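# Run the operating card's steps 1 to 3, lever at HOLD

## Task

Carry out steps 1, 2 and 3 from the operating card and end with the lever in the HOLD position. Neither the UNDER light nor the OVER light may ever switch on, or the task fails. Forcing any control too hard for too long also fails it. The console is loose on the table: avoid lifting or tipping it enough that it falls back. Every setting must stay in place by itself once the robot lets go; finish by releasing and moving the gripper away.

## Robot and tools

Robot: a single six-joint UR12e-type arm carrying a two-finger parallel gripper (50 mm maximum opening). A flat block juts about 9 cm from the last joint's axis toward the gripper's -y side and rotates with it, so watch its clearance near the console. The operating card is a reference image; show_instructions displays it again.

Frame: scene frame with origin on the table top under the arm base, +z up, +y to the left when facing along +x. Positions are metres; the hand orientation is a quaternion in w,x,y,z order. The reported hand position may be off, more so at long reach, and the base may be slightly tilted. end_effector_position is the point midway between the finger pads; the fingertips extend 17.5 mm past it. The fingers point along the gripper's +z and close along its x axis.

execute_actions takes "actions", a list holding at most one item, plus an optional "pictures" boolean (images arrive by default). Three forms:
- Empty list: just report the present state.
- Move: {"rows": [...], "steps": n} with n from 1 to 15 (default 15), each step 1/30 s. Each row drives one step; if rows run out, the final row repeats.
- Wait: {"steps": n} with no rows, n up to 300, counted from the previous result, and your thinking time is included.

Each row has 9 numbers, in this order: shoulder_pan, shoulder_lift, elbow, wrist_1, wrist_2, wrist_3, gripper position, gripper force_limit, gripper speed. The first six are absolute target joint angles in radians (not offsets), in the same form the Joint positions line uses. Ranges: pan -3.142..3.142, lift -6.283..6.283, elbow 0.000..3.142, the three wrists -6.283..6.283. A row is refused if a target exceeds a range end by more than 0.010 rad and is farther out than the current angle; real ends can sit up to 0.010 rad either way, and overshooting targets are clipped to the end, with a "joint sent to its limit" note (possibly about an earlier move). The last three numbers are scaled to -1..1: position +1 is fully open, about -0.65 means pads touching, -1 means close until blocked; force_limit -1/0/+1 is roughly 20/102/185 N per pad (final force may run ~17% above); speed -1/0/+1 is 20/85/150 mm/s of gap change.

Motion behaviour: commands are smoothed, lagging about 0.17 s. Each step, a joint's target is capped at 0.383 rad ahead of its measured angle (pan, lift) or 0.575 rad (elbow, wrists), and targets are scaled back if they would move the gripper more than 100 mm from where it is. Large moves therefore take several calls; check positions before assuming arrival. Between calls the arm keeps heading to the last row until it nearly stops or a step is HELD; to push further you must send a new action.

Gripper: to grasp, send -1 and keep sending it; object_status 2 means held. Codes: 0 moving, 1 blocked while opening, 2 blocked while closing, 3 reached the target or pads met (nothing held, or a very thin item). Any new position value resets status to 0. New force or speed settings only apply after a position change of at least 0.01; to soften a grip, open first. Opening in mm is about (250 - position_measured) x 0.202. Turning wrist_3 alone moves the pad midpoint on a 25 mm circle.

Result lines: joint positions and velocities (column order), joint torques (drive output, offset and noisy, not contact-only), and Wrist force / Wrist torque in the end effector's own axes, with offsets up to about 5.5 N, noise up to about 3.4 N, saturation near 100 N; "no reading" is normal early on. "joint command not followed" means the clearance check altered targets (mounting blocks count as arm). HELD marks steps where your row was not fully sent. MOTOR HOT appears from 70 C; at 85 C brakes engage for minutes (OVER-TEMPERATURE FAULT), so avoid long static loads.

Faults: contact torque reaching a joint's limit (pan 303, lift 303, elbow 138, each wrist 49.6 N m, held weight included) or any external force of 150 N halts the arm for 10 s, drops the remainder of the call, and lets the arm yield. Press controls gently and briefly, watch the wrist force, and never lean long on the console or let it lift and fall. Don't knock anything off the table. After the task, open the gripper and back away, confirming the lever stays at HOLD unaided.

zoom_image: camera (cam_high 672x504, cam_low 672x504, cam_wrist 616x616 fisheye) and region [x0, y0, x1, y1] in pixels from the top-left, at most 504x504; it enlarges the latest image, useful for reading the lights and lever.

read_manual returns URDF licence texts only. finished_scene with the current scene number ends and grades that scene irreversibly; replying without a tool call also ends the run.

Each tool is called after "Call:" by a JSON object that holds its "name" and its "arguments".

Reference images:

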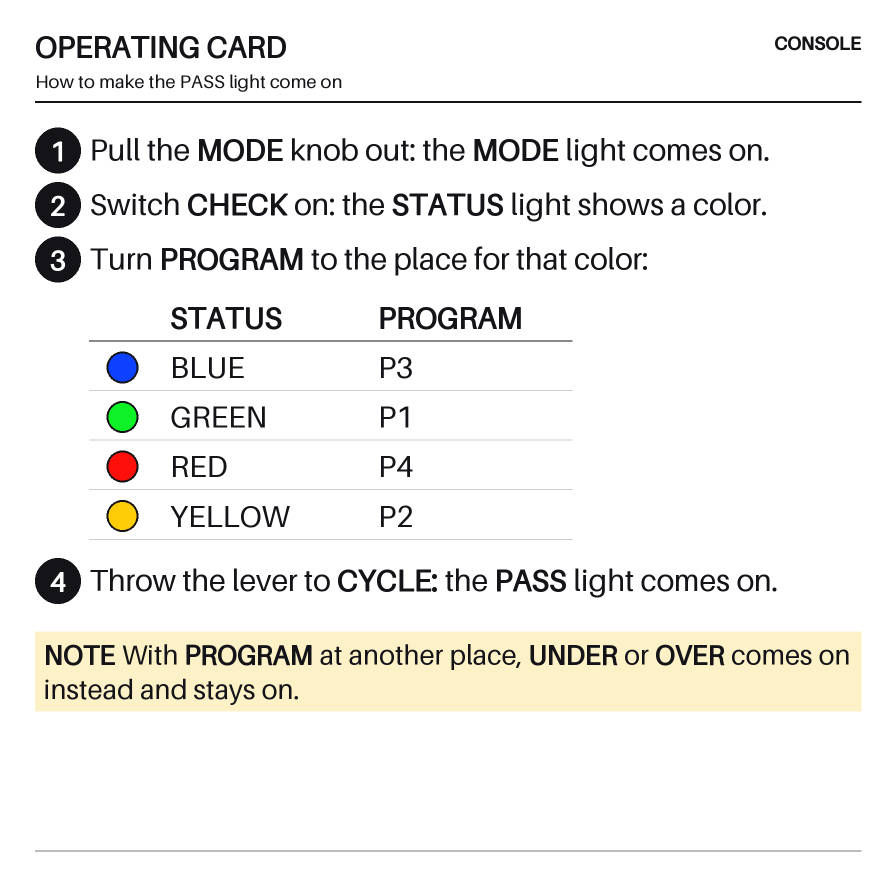

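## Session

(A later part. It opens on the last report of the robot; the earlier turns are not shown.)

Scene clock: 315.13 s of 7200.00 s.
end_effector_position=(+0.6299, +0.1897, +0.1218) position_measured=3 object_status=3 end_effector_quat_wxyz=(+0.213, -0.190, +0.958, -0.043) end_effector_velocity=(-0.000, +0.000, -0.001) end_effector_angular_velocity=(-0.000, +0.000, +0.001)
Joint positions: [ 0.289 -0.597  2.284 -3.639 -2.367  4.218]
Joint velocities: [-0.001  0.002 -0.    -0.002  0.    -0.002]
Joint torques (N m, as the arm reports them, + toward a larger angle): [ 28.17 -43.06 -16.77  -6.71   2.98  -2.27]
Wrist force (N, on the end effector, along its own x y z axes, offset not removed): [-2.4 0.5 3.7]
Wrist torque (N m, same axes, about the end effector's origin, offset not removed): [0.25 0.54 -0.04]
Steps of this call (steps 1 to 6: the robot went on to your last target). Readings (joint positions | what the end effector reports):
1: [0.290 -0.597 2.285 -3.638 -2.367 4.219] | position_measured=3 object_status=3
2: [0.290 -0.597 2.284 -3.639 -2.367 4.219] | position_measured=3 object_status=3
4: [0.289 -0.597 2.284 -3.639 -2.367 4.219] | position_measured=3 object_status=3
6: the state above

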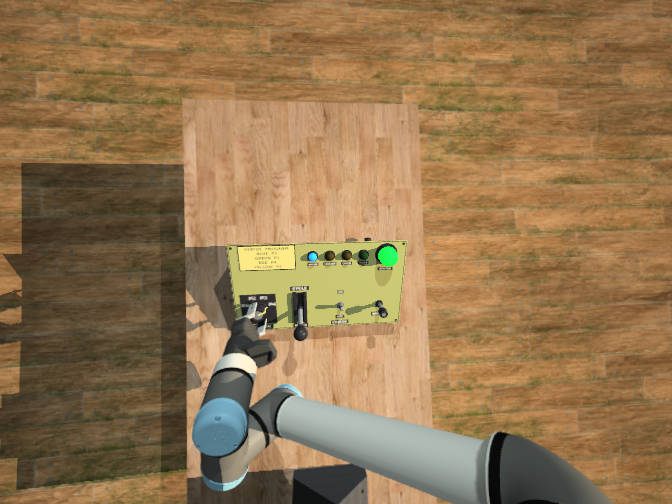

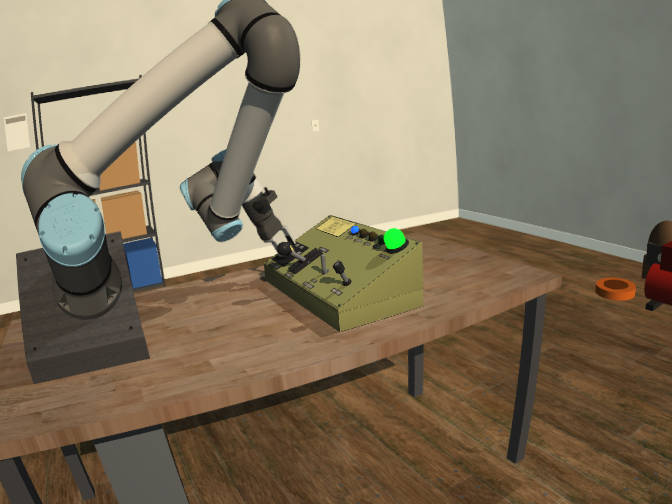

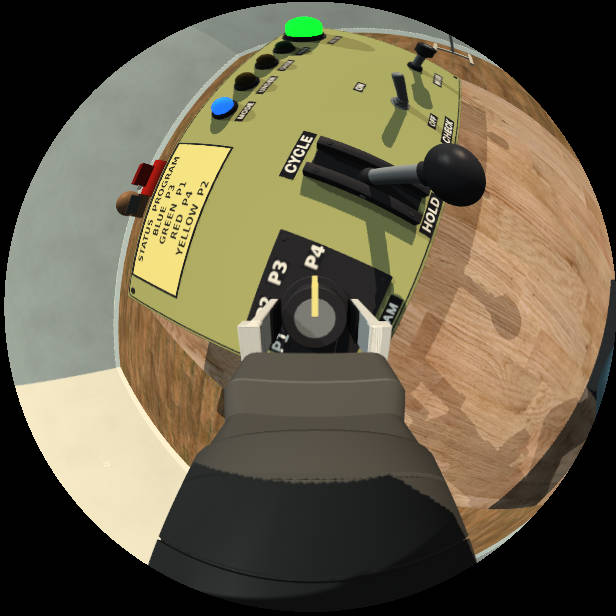

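Call:
{"name": "execute_actions", "arguments": {"actions": [{"rows": [[0.2892,-0.5965,2.2841,-3.6394,-2.3671,4.2182,-1,-0.6,-0.6]], "steps": 11}], "pictures": false}}

Call:
{"name": "execute_actions", "arguments": {"actions": [{"rows": [[0.28856,-0.59612,2.28575,-3.642,-2.36687,4.1781,-1,-0.6,-0.6],[0.28789,-0.59579,2.2874,-3.64461,-2.36663,4.1379,-1,-0.6,-0.6],[0.28718,-0.59552,2.28904,-3.6472,-2.36636,4.0977,-1,-0.6,-0.6],[0.28643,-0.59529,2.29068,-3.64977,-2.36609,4.0575,-1,-0.6,-0.6],[0.28565,-0.59512,2.29232,-3.65232,-2.3658,4.0172,-1,-0.6,-0.6],[0.28483,-0.59499,2.29395,-3.65485,-2.36549,3.9768,-1,-0.6,-0.6],[0.28397,-0.59492,2.29559,-3.65736,-2.36517,3.9364,-1,-0.6,-0.6],[0.28308,-0.59489,2.29722,-3.65985,-2.36483,3.896,-1,-0.6,-0.6],[0.28216,-0.59491,2.29885,-3.66233,-2.36448,3.8555,-1,-0.6,-0.6],[0.28119,-0.59499,2.30047,-3.66478,-2.36412,3.8149,-1,-0.6,-0.6],[0.28019,-0.59511,2.30209,-3.66722,-2.36373,3.7743,-1,-0.6,-0.6],[0.27916,-0.59529,2.30371,-3.66963,-2.36334,3.7337,-1,-0.6,-0.6],[0.27809,-0.59551,2.30533,-3.67203,-2.36293,3.693,-1,-0.6,-0.6],[0.27698,-0.59579,2.30695,-3.67441,-2.3625,3.6523,-1,-0.6,-0.6],[0.27583,-0.59611,2.30856,-3.67677,-2.36207,3.6115,-1,-0.6,-0.6]], "steps": 15}], "pictures": false}}

Call:
{"name": "execute_actions", "arguments": {"actions": [{"steps": 13}]}}

Scene clock: 331.30 s of 7200.00 s.
end_effector_position=(+0.6299, +0.1897, +0.1217) position_measured=37 object_status=0 end_effector_quat_wxyz=(+0.213, -0.190, +0.958, -0.043) end_effector_velocity=(+0.001, +0.000, +0.000) end_effector_angular_velocity=(+0.001, -0.001, -0.000)
Joint positions: [ 0.289 -0.596  2.284 -3.639 -2.367  4.218]
Joint velocities: [-0.     0.    -0.002  0.     0.001 -0.   ]
Joint torques (N m, as the arm reports them, + toward a larger angle): [ 33.56 -46.54 -16.89  -6.51   2.98  -2.64]
Wrist force (N, on the end effector, along its own x y z axes, offset not removed): [8.6 -2.3 -0.6]
Wrist torque (N m, same axes, about the end effector's origin, offset not removed): [-0.17 0.96 -0.03]
Steps of this call (steps 1 to 15: the robot went on to your last target; steps 16 to 90: nothing new was sent; then 12.80 s passed at rest; steps 91 to 101: all 11 steps of this action). Readings (joint positions | what the end effector reports):
91: [0.289 -0.596 2.284 -3.639 -2.367 4.218] | position_measured=6 object_status=0
92: [0.289 -0.596 2.284 -3.639 -2.367 4.218] | position_measured=14 object_status=0
94: [0.289 -0.596 2.284 -3.639 -2.367 4.218] | position_measured=29 object_status=0
98: [0.289 -0.596 2.284 -3.639 -2.367 4.218] | position_measured=37 object_status=0
101: the state above

Scene clock: 331.80 s of 7200.00 s.
end_effector_position=(+0.6297, +0.1894, +0.1216) position_measured=37 object_status=2 end_effector_quat_wxyz=(+0.198, -0.391, +0.894, -0.087) end_effector_velocity=(-0.000, -0.000, -0.000) end_effector_angular_velocity=(-0.488, +0.002, +1.044)
Joint positions: [ 0.28  -0.595  2.303 -3.668 -2.364  3.772]
Joint velocities: [-0.031 -0.005  0.048 -0.071  0.011 -1.192]
Joint torques (N m, as the arm reports them, + toward a larger angle): [ 21.23 -67.62  -1.99  -8.65   1.03  -6.11]
Wrist force (N, on the end effector, along its own x y z axes, offset not removed): [-2.6 8.0 -3.1]
Wrist torque (N m, same axes, about the end effector's origin, offset not removed): [-0.19 0.36 -0.01]
Steps of this call (steps 1 to 15: all 15 steps of this action). Readings (joint positions | what the end effector reports):
1: [0.289 -0.596 2.284 -3.639 -2.367 4.218] | position_measured=37 object_status=2
2: [0.289 -0.596 2.284 -3.640 -2.367 4.212] | position_measured=37 object_status=2
4: [0.288 -0.596 2.286 -3.643 -2.367 4.176] | position_measured=37 object_status=2
8: [0.286 -0.595 2.291 -3.651 -2.366 4.048] | position_measured=37 object_status=2
15: the state above

Scene clock: 332.23 s of 7200.00 s.
end_effector_position=(+0.6299, +0.1897, +0.1217) position_measured=37 object_status=2 end_effector_quat_wxyz=(+0.191, -0.459, +0.862, -0.102) end_effector_velocity=(+0.002, -0.000, +0.000) end_effector_angular_velocity=(-0.004, -0.002, +0.008)
Joint positions: [ 0.276 -0.596  2.309 -3.677 -2.362  3.613]
Joint velocities: [-0.001  0.    -0.002 -0.001  0.    -0.012]
Joint torques (N m, as the arm reports them, + toward a larger angle): [ 32.49 -70.68  -6.89  -8.34   5.94  -2.82]
Wrist force (N, on the end effector, along its own x y z axes, offset not removed): [11.3 8.1 -1.8]
Wrist torque (N m, same axes, about the end effector's origin, offset not removed): [0.23 0.50 -0.15]
Steps of this call (steps 1 to 13: the robot went on to your last target). Readings (joint positions | what the end effector reports):
1: [0.279 -0.595 2.304 -3.671 -2.363 3.732] | position_measured=37 object_status=2
2: [0.278 -0.596 2.306 -3.673 -2.363 3.695] | position_measured=37 object_status=2
4: [0.277 -0.596 2.307 -3.675 -2.363 3.649] | position_measured=37 object_status=2
8: [0.276 -0.596 2.308 -3.676 -2.362 3.619] | position_measured=37 object_status=2
13: the state above

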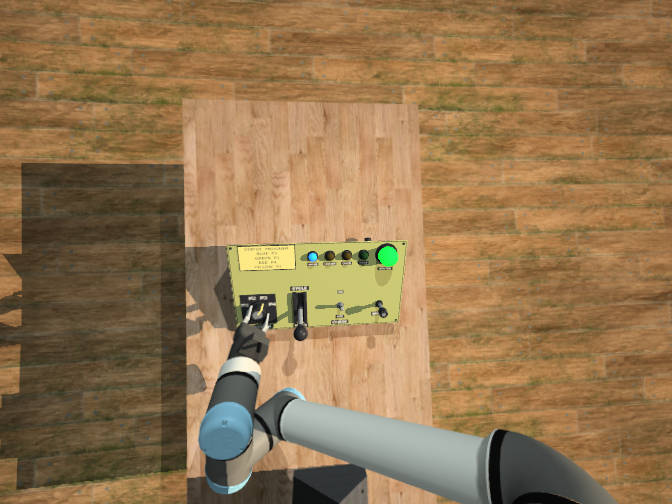

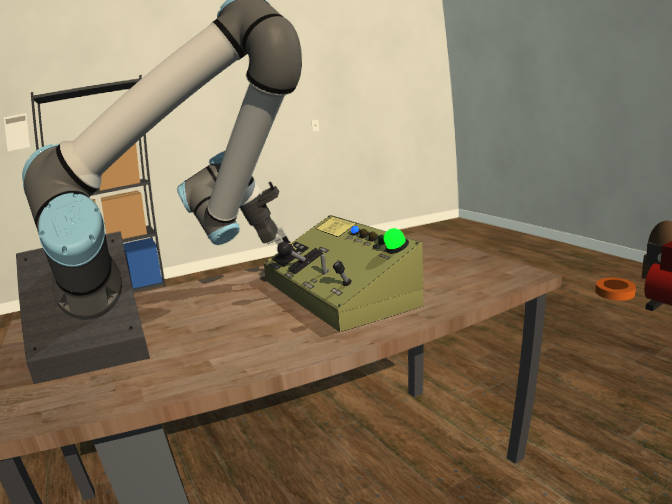

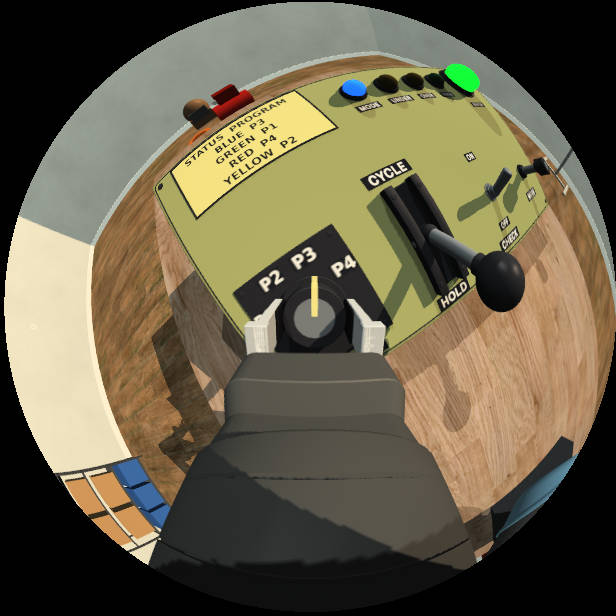

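Call:
{"name": "execute_actions", "arguments": {"actions": [{"rows": [[0.2743,-0.59637,2.31088,-3.68026,-2.36149,3.5623,-1,-0.6,-0.6],[0.27309,-0.59685,2.31241,-3.68243,-2.36102,3.5174,-1,-0.6,-0.6],[0.27188,-0.59739,2.3139,-3.68452,-2.36055,3.4765,-1,-0.6,-0.6],[0.27065,-0.59796,2.31536,-3.68654,-2.36007,3.4357,-1,-0.6,-0.6],[0.26941,-0.59859,2.31678,-3.68849,-2.35959,3.3948,-1,-0.6,-0.6],[0.26817,-0.59926,2.31816,-3.69035,-2.3591,3.3539,-1,-0.6,-0.6],[0.26691,-0.59998,2.31951,-3.69215,-2.35861,3.313,-1,-0.6,-0.6],[0.26564,-0.60074,2.32082,-3.69387,-2.35812,3.272,-1,-0.6,-0.6],[0.26437,-0.60155,2.3221,-3.69551,-2.35761,3.2311,-1,-0.6,-0.6],[0.26309,-0.60241,2.32334,-3.69708,-2.35711,3.1902,-1,-0.6,-0.6],[0.26179,-0.60331,2.32454,-3.69857,-2.3566,3.1492,-1,-0.6,-0.6],[0.26049,-0.60426,2.32571,-3.69999,-2.35608,3.1083,-1,-0.6,-0.6],[0.25918,-0.60526,2.32684,-3.70134,-2.35556,3.0673,-1,-0.6,-0.6],[0.25786,-0.6063,2.32793,-3.7026,-2.35504,3.0263,-1,-0.6,-0.6],[0.25652,-0.6074,2.32899,-3.70379,-2.3545,2.9853,-1,-0.6,-0.6]], "steps": 15}], "pictures": false}}

Call:
{"name": "execute_actions", "arguments": {"actions": [{"rows": [[0.2552,-0.6086,2.32994,-3.70474,-2.35397,2.9443,-1,-0.6,-0.6],[0.2539,-0.60982,2.33083,-3.70559,-2.35344,2.9034,-1,-0.6,-0.6],[0.25262,-0.61107,2.33166,-3.70634,-2.35293,2.8625,-1,-0.6,-0.6],[0.25136,-0.61234,2.33243,-3.70698,-2.35242,2.8216,-1,-0.6,-0.6],[0.25012,-0.61364,2.33315,-3.70752,-2.35192,2.7807,-1,-0.6,-0.6],[0.24891,-0.61496,2.33381,-3.70796,-2.35142,2.7399,-1,-0.6,-0.6],[0.24771,-0.6163,2.3344,-3.7083,-2.35093,2.6991,-1,-0.6,-0.6],[0.24653,-0.61767,2.33495,-3.70854,-2.35046,2.6583,-1,-0.6,-0.6],[0.24538,-0.61906,2.33543,-3.70867,-2.34998,2.6175,-1,-0.6,-0.6],[0.24425,-0.62047,2.33585,-3.70871,-2.34952,2.5768,-1,-0.6,-0.6],[0.24313,-0.62191,2.33622,-3.70864,-2.34906,2.5361,-1,-0.6,-0.6],[0.24204,-0.62337,2.33653,-3.70847,-2.34862,2.4954,-1,-0.6,-0.6],[0.24097,-0.62486,2.33678,-3.7082,-2.34817,2.4548,-1,-0.6,-0.6],[0.23992,-0.62637,2.33697,-3.70782,-2.34774,2.4142,-1,-0.6,-0.6],[0.23889,-0.6279,2.33711,-3.70735,-2.34733,2.3856,-1,-0.6,-0.6]], "steps": 15}], "pictures": false}}

Call:
{"name": "execute_actions", "arguments": {"actions": [{"steps": 13}], "pictures": false}}

Scene clock: 356.80 s of 7200.00 s.
end_effector_position=(+0.6297, +0.1894, +0.1217) position_measured=37 object_status=2 end_effector_quat_wxyz=(+0.164, -0.638, +0.739, -0.142) end_effector_velocity=(+0.001, +0.000, +0.000) end_effector_angular_velocity=(-0.488, +0.000, +1.044)
Joint positions: [ 0.261 -0.604  2.325 -3.699 -2.356  3.148]
Joint velocities: [-0.038 -0.028  0.034 -0.042  0.015 -1.203]
Joint torques (N m, as the arm reports them, + toward a larger angle): [ 29.31 -73.23  -1.68  -8.3    2.79  -5.81]
Wrist force (N, on the end effector, along its own x y z axes, offset not removed): [0.7 10.0 3.7]
Wrist torque (N m, same axes, about the end effector's origin, offset not removed): [0.47 -0.43 0.01]
Steps of this call (steps 1 to 30: the robot went on to your last target; steps 31 to 90: nothing new was sent; then 21.07 s passed at rest; steps 91 to 105: all 15 steps of this action). Readings (joint positions | what the end effector reports):
91: [0.276 -0.596 2.309 -3.677 -2.362 3.611] | position_measured=37 object_status=2
92: [0.276 -0.596 2.309 -3.677 -2.362 3.604] | position_measured=37 object_status=2
94: [0.274 -0.597 2.311 -3.680 -2.361 3.564] | position_measured=37 object_status=2
98: [0.270 -0.598 2.316 -3.687 -2.360 3.428] | position_measured=37 object_status=2
105: the state above

Scene clock: 357.30 s of 7200.00 s.
end_effector_position=(+0.6297, +0.1895, +0.1217) position_measured=37 object_status=2 end_effector_quat_wxyz=(-0.115, +0.825, -0.522, +0.184) end_effector_velocity=(+0.000, -0.001, +0.001) end_effector_angular_velocity=(-0.488, -0.001, +1.042)
Joint positions: [ 0.243 -0.623  2.336 -3.708 -2.349  2.535]
Joint velocities: [-0.033 -0.043  0.01   0.     0.013 -1.195]
Joint torques (N m, as the arm reports them, + toward a larger angle): [ 32.14 -66.85  -2.88  -3.97   5.08  -5.61]
Wrist force (N, on the end effector, along its own x y z axes, offset not removed): [-0.4 12.5 4.5]
Wrist torque (N m, same axes, about the end effector's origin, offset not removed): [0.17 -0.02 0.06]
Steps of this call (steps 1 to 15: all 15 steps of this action). Readings (joint positions | what the end effector reports):
1: [0.260 -0.605 2.326 -3.700 -2.356 3.107] | position_measured=37 object_status=2
2: [0.259 -0.606 2.327 -3.702 -2.355 3.066] | position_measured=37 object_status=2
4: [0.256 -0.608 2.329 -3.704 -2.354 2.984] | position_measured=37 object_status=2
8: [0.251 -0.613 2.333 -3.707 -2.352 2.820] | position_measured=37 object_status=2
15: the state above

Scene clock: 357.73 s of 7200.00 s.
end_effector_position=(+0.6296, +0.1895, +0.1216) position_measured=37 object_status=2 end_effector_quat_wxyz=(-0.102, +0.860, -0.461, +0.191) end_effector_velocity=(-0.000, -0.000, -0.000) end_effector_angular_velocity=(-0.005, +0.000, +0.010)
Joint positions: [ 0.239 -0.628  2.337 -3.707 -2.347  2.387]
Joint velocities: [-0.    -0.     0.001 -0.001 -0.    -0.012]
Joint torques (N m, as the arm reports them, + toward a larger angle): [ 34.17 -63.38   2.18  -1.03   6.02  -2.58]
Wrist force (N, on the end effector, along its own x y z axes, offset not removed): [3.7 9.6 3.4]
Wrist torque (N m, same axes, about the end effector's origin, offset not removed): [0.37 -0.08 0.08]
Steps of this call (steps 1 to 13: the robot went on to your last target). Readings (joint positions | what the end effector reports):
1: [0.242 -0.624 2.336 -3.708 -2.348 2.495] | position_measured=37 object_status=2
2: [0.241 -0.625 2.337 -3.708 -2.348 2.461] | position_measured=37 object_status=2
4: [0.240 -0.627 2.337 -3.708 -2.348 2.420] | position_measured=37 object_status=2
8: [0.239 -0.628 2.337 -3.707 -2.347 2.392] | position_measured=37 object_status=2
13: the state above

Call:
{"name": "execute_actions", "arguments": {"actions": [{"rows": [[0.23754,-0.6297,2.33754,-3.7072,-2.34679,2.3366,-1,-0.6,-0.6],[0.23663,-0.63124,2.33748,-3.70641,-2.34641,2.2922,-1,-0.6,-0.6],[0.23577,-0.63277,2.33735,-3.70552,-2.34605,2.2518,-1,-0.6,-0.6],[0.23495,-0.63428,2.33716,-3.70455,-2.34571,2.2115,-1,-0.6,-0.6],[0.23417,-0.63579,2.33691,-3.70348,-2.34539,2.1712,-1,-0.6,-0.6],[0.23344,-0.63729,2.3366,-3.70232,-2.34508,2.131,-1,-0.6,-0.6],[0.23275,-0.63878,2.33623,-3.70108,-2.34479,2.0909,-1,-0.6,-0.6],[0.23211,-0.64026,2.3358,-3.69974,-2.34453,2.0508,-1,-0.6,-0.6],[0.23151,-0.64172,2.3353,-3.69831,-2.34428,2.0108,-1,-0.6,-0.6],[0.23096,-0.64318,2.33475,-3.69679,-2.34404,1.9708,-1,-0.6,-0.6],[0.23045,-0.64463,2.33414,-3.69518,-2.34383,1.9309,-1,-0.6,-0.6],[0.22999,-0.64606,2.33346,-3.69348,-2.34363,1.891,-1,-0.6,-0.6],[0.22957,-0.64749,2.33273,-3.69169,-2.34345,1.8512,-1,-0.6,-0.6],[0.22919,-0.64891,2.33193,-3.68981,-2.34329,1.8115,-1,-0.6,-0.6],[0.22886,-0.65031,2.33108,-3.68784,-2.34315,1.786,-1,-0.6,-0.6]], "steps": 15}], "pictures": false}}

Call:
{"name": "execute_actions", "arguments": {"actions": [{"steps": 9}], "pictures": false}}

Call:
{"name": "execute_actions", "arguments": {"actions": [{"rows": [[0.22886,-0.65031,2.33108,-3.68784,-2.34315,1.786,1,-0.6,0]], "steps": 7}]}}

Scene clock: 369.97 s of 7200.00 s.
end_effector_position=(+0.6295, +0.1894, +0.1215) position_measured=37 object_status=2 end_effector_quat_wxyz=(-0.057, +0.941, -0.259, +0.209) end_effector_velocity=(+0.000, -0.000, +0.000) end_effector_angular_velocity=(-0.486, +0.001, +1.041)
Joint positions: [ 0.23  -0.645  2.334 -3.694 -2.344  1.929]
Joint velocities: [-0.014 -0.043 -0.02   0.05   0.006 -1.167]
Joint torques (N m, as the arm reports them, + toward a larger angle): [ 30.24 -64.73 -14.29  -1.12   4.15  -5.24]
Wrist force (N, on the end effector, along its own x y z axes, offset not removed): [5.1 3.9 1.8]
Wrist torque (N m, same axes, about the end effector's origin, offset not removed): [0.21 -0.83 -0.24]
Steps of this call (steps 1 to 30: the robot went on to your last target; steps 31 to 90: nothing new was sent; then 8.73 s passed at rest; steps 91 to 105: all 15 steps of this action). Readings (joint positions | what the end effector reports):
91: [0.239 -0.628 2.337 -3.707 -2.347 2.385] | position_measured=37 object_status=2
92: [0.239 -0.628 2.337 -3.707 -2.347 2.379] | position_measured=37 object_status=2
94: [0.238 -0.630 2.337 -3.707 -2.347 2.338] | position_measured=37 object_status=2
98: [0.235 -0.635 2.337 -3.704 -2.346 2.204] | position_measured=37 object_status=2
105: the state above

Scene clock: 370.27 s of 7200.00 s.
end_effector_position=(+0.6295, +0.1893, +0.1215) position_measured=37 object_status=2 end_effector_quat_wxyz=(-0.043, +0.957, -0.194, +0.213) end_effector_velocity=(+0.001, -0.000, +0.000) end_effector_angular_velocity=(-0.022, -0.001, +0.045)
Joint positions: [ 0.229 -0.65   2.331 -3.688 -2.343  1.79 ]
Joint velocities: [-0.    -0.002 -0.002  0.003 -0.    -0.052]
Joint torques (N m, as the arm reports them, + toward a larger angle): [ 30.   -60.96 -12.51  -1.62   3.24  -2.79]
Wrist force (N, on the end effector, along its own x y z axes, offset not removed): [3.7 0.8 4.0]
Wrist torque (N m, same axes, about the end effector's origin, offset not removed): [0.35 -0.73 -0.05]
Steps of this call (steps 1 to 9: the robot went on to your last target). Readings (joint positions | what the end effector reports):
1: [0.230 -0.647 2.333 -3.692 -2.344 1.891] | position_measured=37 object_status=2
2: [0.230 -0.648 2.332 -3.691 -2.343 1.858] | position_measured=37 object_status=2
4: [0.229 -0.649 2.332 -3.689 -2.343 1.818] | position_measured=37 object_status=2
8: [0.229 -0.650 2.331 -3.688 -2.343 1.792] | position_measured=37 object_status=2
9: the state above

Scene clock: 370.50 s of 7200.00 s.
end_effector_position=(+0.6294, +0.1893, +0.1215) position_measured=3 object_status=0 end_effector_quat_wxyz=(-0.042, +0.957, -0.192, +0.213) end_effector_velocity=(-0.000, -0.000, +0.000) end_effector_angular_velocity=(-0.001, +0.000, +0.003)
Joint positions: [ 0.229 -0.65   2.331 -3.688 -2.343  1.786]
Joint velocities: [-0.    -0.     0.001 -0.     0.    -0.004]
Joint torques (N m, as the arm reports them, + toward a larger angle): [ 28.02 -60.7  -15.25  -2.28   2.81  -2.47]
Wrist force (N, on the end effector, along its own x y z axes, offset not removed): [-1.7 0.4 2.6]
Wrist torque (N m, same axes, about the end effector's origin, offset not removed): [0.12 0.48 -0.09]
Steps of this call (steps 1 to 7: all 7 steps of this action). Readings (joint positions | what the end effector reports):
1: [0.229 -0.650 2.331 -3.688 -2.343 1.789] | position_measured=32 object_status=0
2: [0.229 -0.650 2.331 -3.688 -2.343 1.788] | position_measured=18 object_status=0
4: [0.229 -0.650 2.331 -3.688 -2.343 1.787] | position_measured=3 object_status=0
7: the state above

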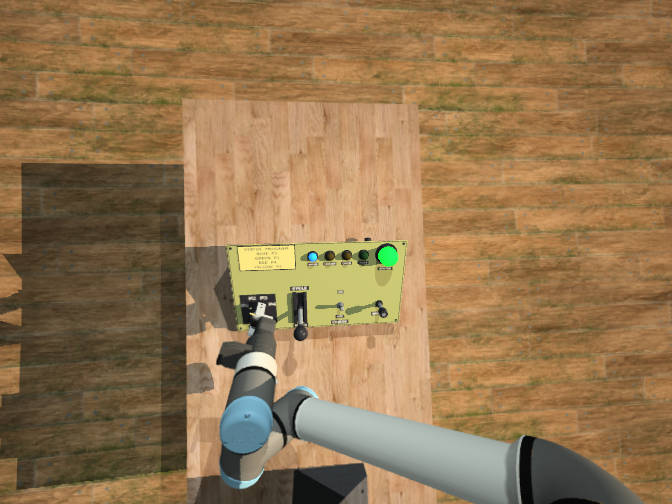

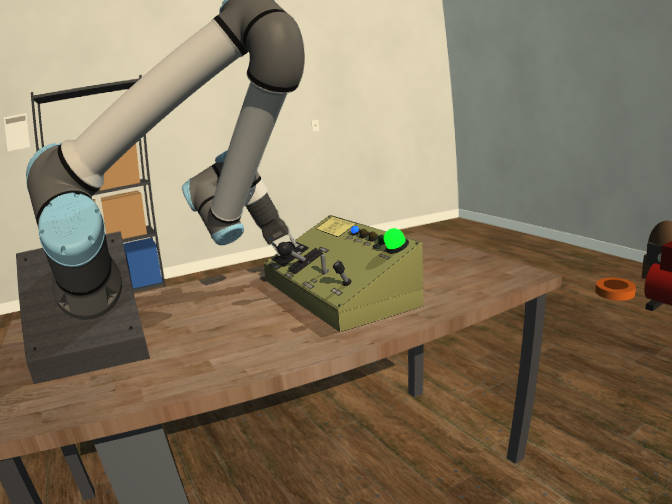

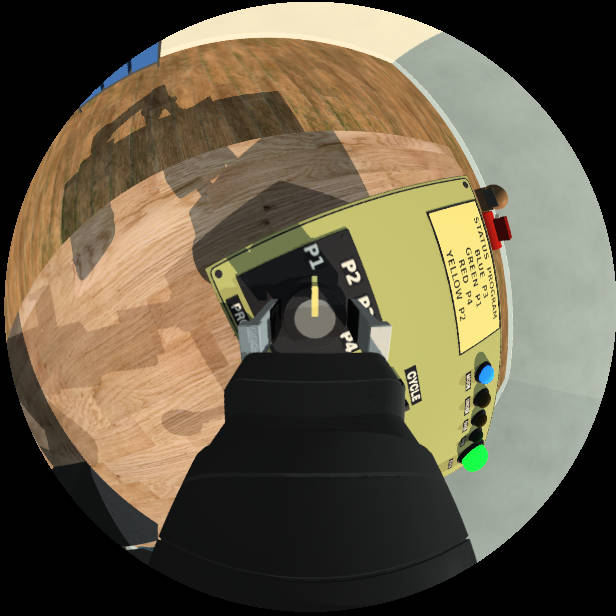

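Call:
{"name": "execute_actions", "arguments": {"actions": [{"rows": [[0.2354,-0.6588,2.3352,-3.6777,-2.3459,1.7943,1,-0.6,0],[0.2459,-0.6724,2.3418,-3.6614,-2.3503,1.8075,1,-0.6,0],[0.2589,-0.6894,2.35,-3.6411,-2.3558,1.8241,1,-0.6,0],[0.2733,-0.7081,2.3585,-3.6188,-2.3619,1.8423,1,-0.6,0],[0.289,-0.7285,2.367,-3.5944,-2.3685,1.8621,1,-0.6,0],[0.3047,-0.7489,2.375,-3.57,-2.374,1.882,1,-0.6,0],[0.3204,-0.7693,2.382,-3.543,-2.379,1.9019,1,-0.6,0],[0.336,-0.7897,2.389,-3.515,-2.384,1.9217,1,-0.6,0],[0.3517,-0.8101,2.395,-3.486,-2.389,1.9416,1,-0.6,0],[0.3674,-0.8305,2.401,-3.457,-2.393,1.9614,1,-0.6,0],[0.3831,-0.8509,2.406,-3.427,-2.397,1.9813,1,-0.6,0],[0.3988,-0.8713,2.411,-3.397,-2.401,2.0012,1,-0.6,0],[0.4119,-0.8883,2.415,-3.371,-2.404,2.0177,1,-0.6,0],[0.4223,-0.9019,2.418,-3.35,-2.406,2.031,1,-0.6,0],[0.4289,-0.9104,2.42,-3.337,-2.408,2.039,1,-0.6,0]], "steps": 15}], "pictures": false}}

Call:
{"name": "execute_actions", "arguments": {"actions": [{"steps": 14}]}}

Call:
{"name": "zoom_image", "arguments": {"camera": "cam_high", "region": [220, 230, 420, 350]}}

Scene clock: 381.07 s of 7200.00 s.
end_effector_position=(+0.5786, +0.1910, +0.2254) position_measured=3 object_status=3 end_effector_quat_wxyz=(-0.044, +0.956, -0.191, +0.218) end_effector_velocity=(-0.135, +0.013, +0.251) end_effector_angular_velocity=(+0.004, -0.025, +0.040)
Joint positions: [ 0.387 -0.855  2.406 -3.423 -2.397  1.985]
Joint velocities: [ 0.404 -0.528  0.131  0.78  -0.099  0.508]
Joint torques (N m, as the arm reports them, + toward a larger angle): [ 45.3  -51.79  -6.3   -0.7   -3.86   2.52]
Wrist force (N, on the end effector, along its own x y z axes, offset not removed): [-2.7 1.0 0.3]
Wrist torque (N m, same axes, about the end effector's origin, offset not removed): [0.23 0.60 -0.01]
Steps of this call (steps 1 to 15: the robot went on to your last target; steps 16 to 90: nothing new was sent; then 7.07 s passed at rest; steps 91 to 105: all 15 steps of this action). Readings (joint positions | what the end effector reports):
91: [0.229 -0.650 2.331 -3.688 -2.343 1.786] | position_measured=3 object_status=3
92: [0.230 -0.652 2.332 -3.686 -2.344 1.788] | position_measured=3 object_status=3
94: [0.239 -0.664 2.338 -3.672 -2.348 1.799] | position_measured=3 object_status=3
98: [0.283 -0.720 2.363 -3.605 -2.366 1.854] | position_measured=3 object_status=3
105: the state above

Scene clock: 381.53 s of 7200.00 s.
end_effector_position=(+0.5632, +0.1920, +0.2507) position_measured=3 object_status=3 end_effector_quat_wxyz=(-0.044, +0.957, -0.189, +0.218) end_effector_velocity=(-0.002, +0.000, +0.001) end_effector_angular_velocity=(+0.000, +0.000, +0.002)
Joint positions: [ 0.429 -0.91   2.42  -3.337 -2.408  2.039]
Joint velocities: [ 0.003 -0.003  0.002  0.004  0.001  0.002]
Joint torques (N m, as the arm reports them, + toward a larger angle): [ 47.13 -54.08  -8.77  -1.99  -3.66   2.11]
Wrist force (N, on the end effector, along its own x y z axes, offset not removed): [-1.9 -0.7 1.9]
Wrist torque (N m, same axes, about the end effector's origin, offset not removed): [-0.15 0.46 -0.08]
Steps of this call (steps 1 to 14: the robot went on to your last target). Readings (joint positions | what the end effector reports):
1: [0.399 -0.871 2.410 -3.398 -2.401 2.001] | position_measured=3 object_status=3
2: [0.409 -0.884 2.414 -3.378 -2.403 2.013] | position_measured=3 object_status=3
4: [0.420 -0.898 2.417 -3.356 -2.406 2.027] | position_measured=3 object_status=3
8: [0.427 -0.908 2.419 -3.341 -2.408 2.037] | position_measured=3 object_status=3
14: the state above

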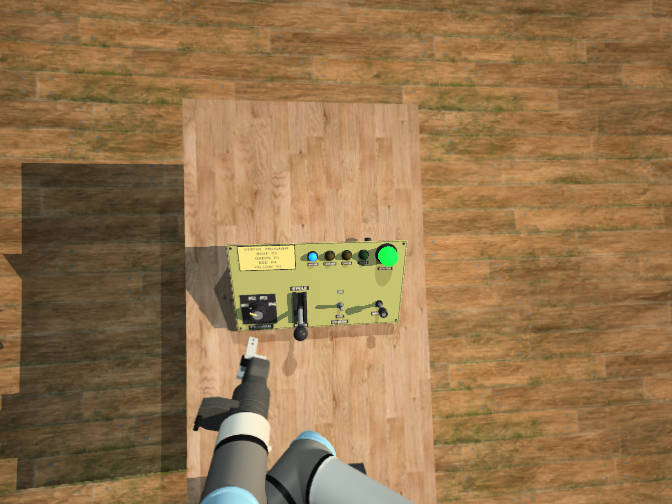

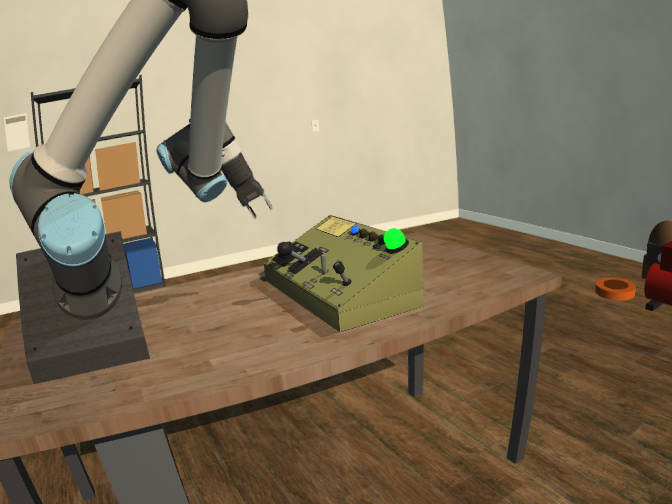

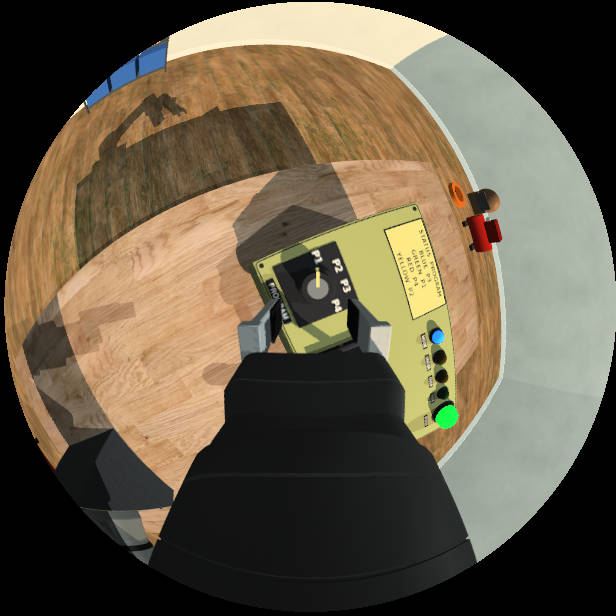

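Region (220, 230, 420, 350) of cam_high's 672x504 image, scaled by 2.520, with more detail than that image has; it fills the top 302 rows of this view, and the rest is white.

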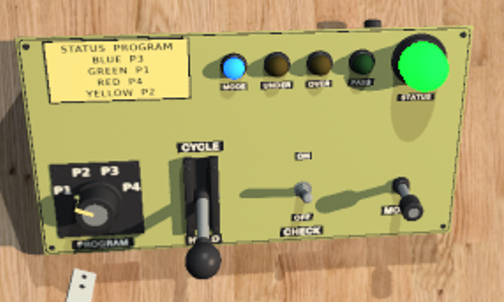

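The MODE light is on, CHECK is on with STATUS green, PROGRAM is at P1, the lever is at HOLD, and the arm is clear.

Call:
{"name": "finished_scene", "arguments": {"scene": 1}}

The scene is finished: the task was done.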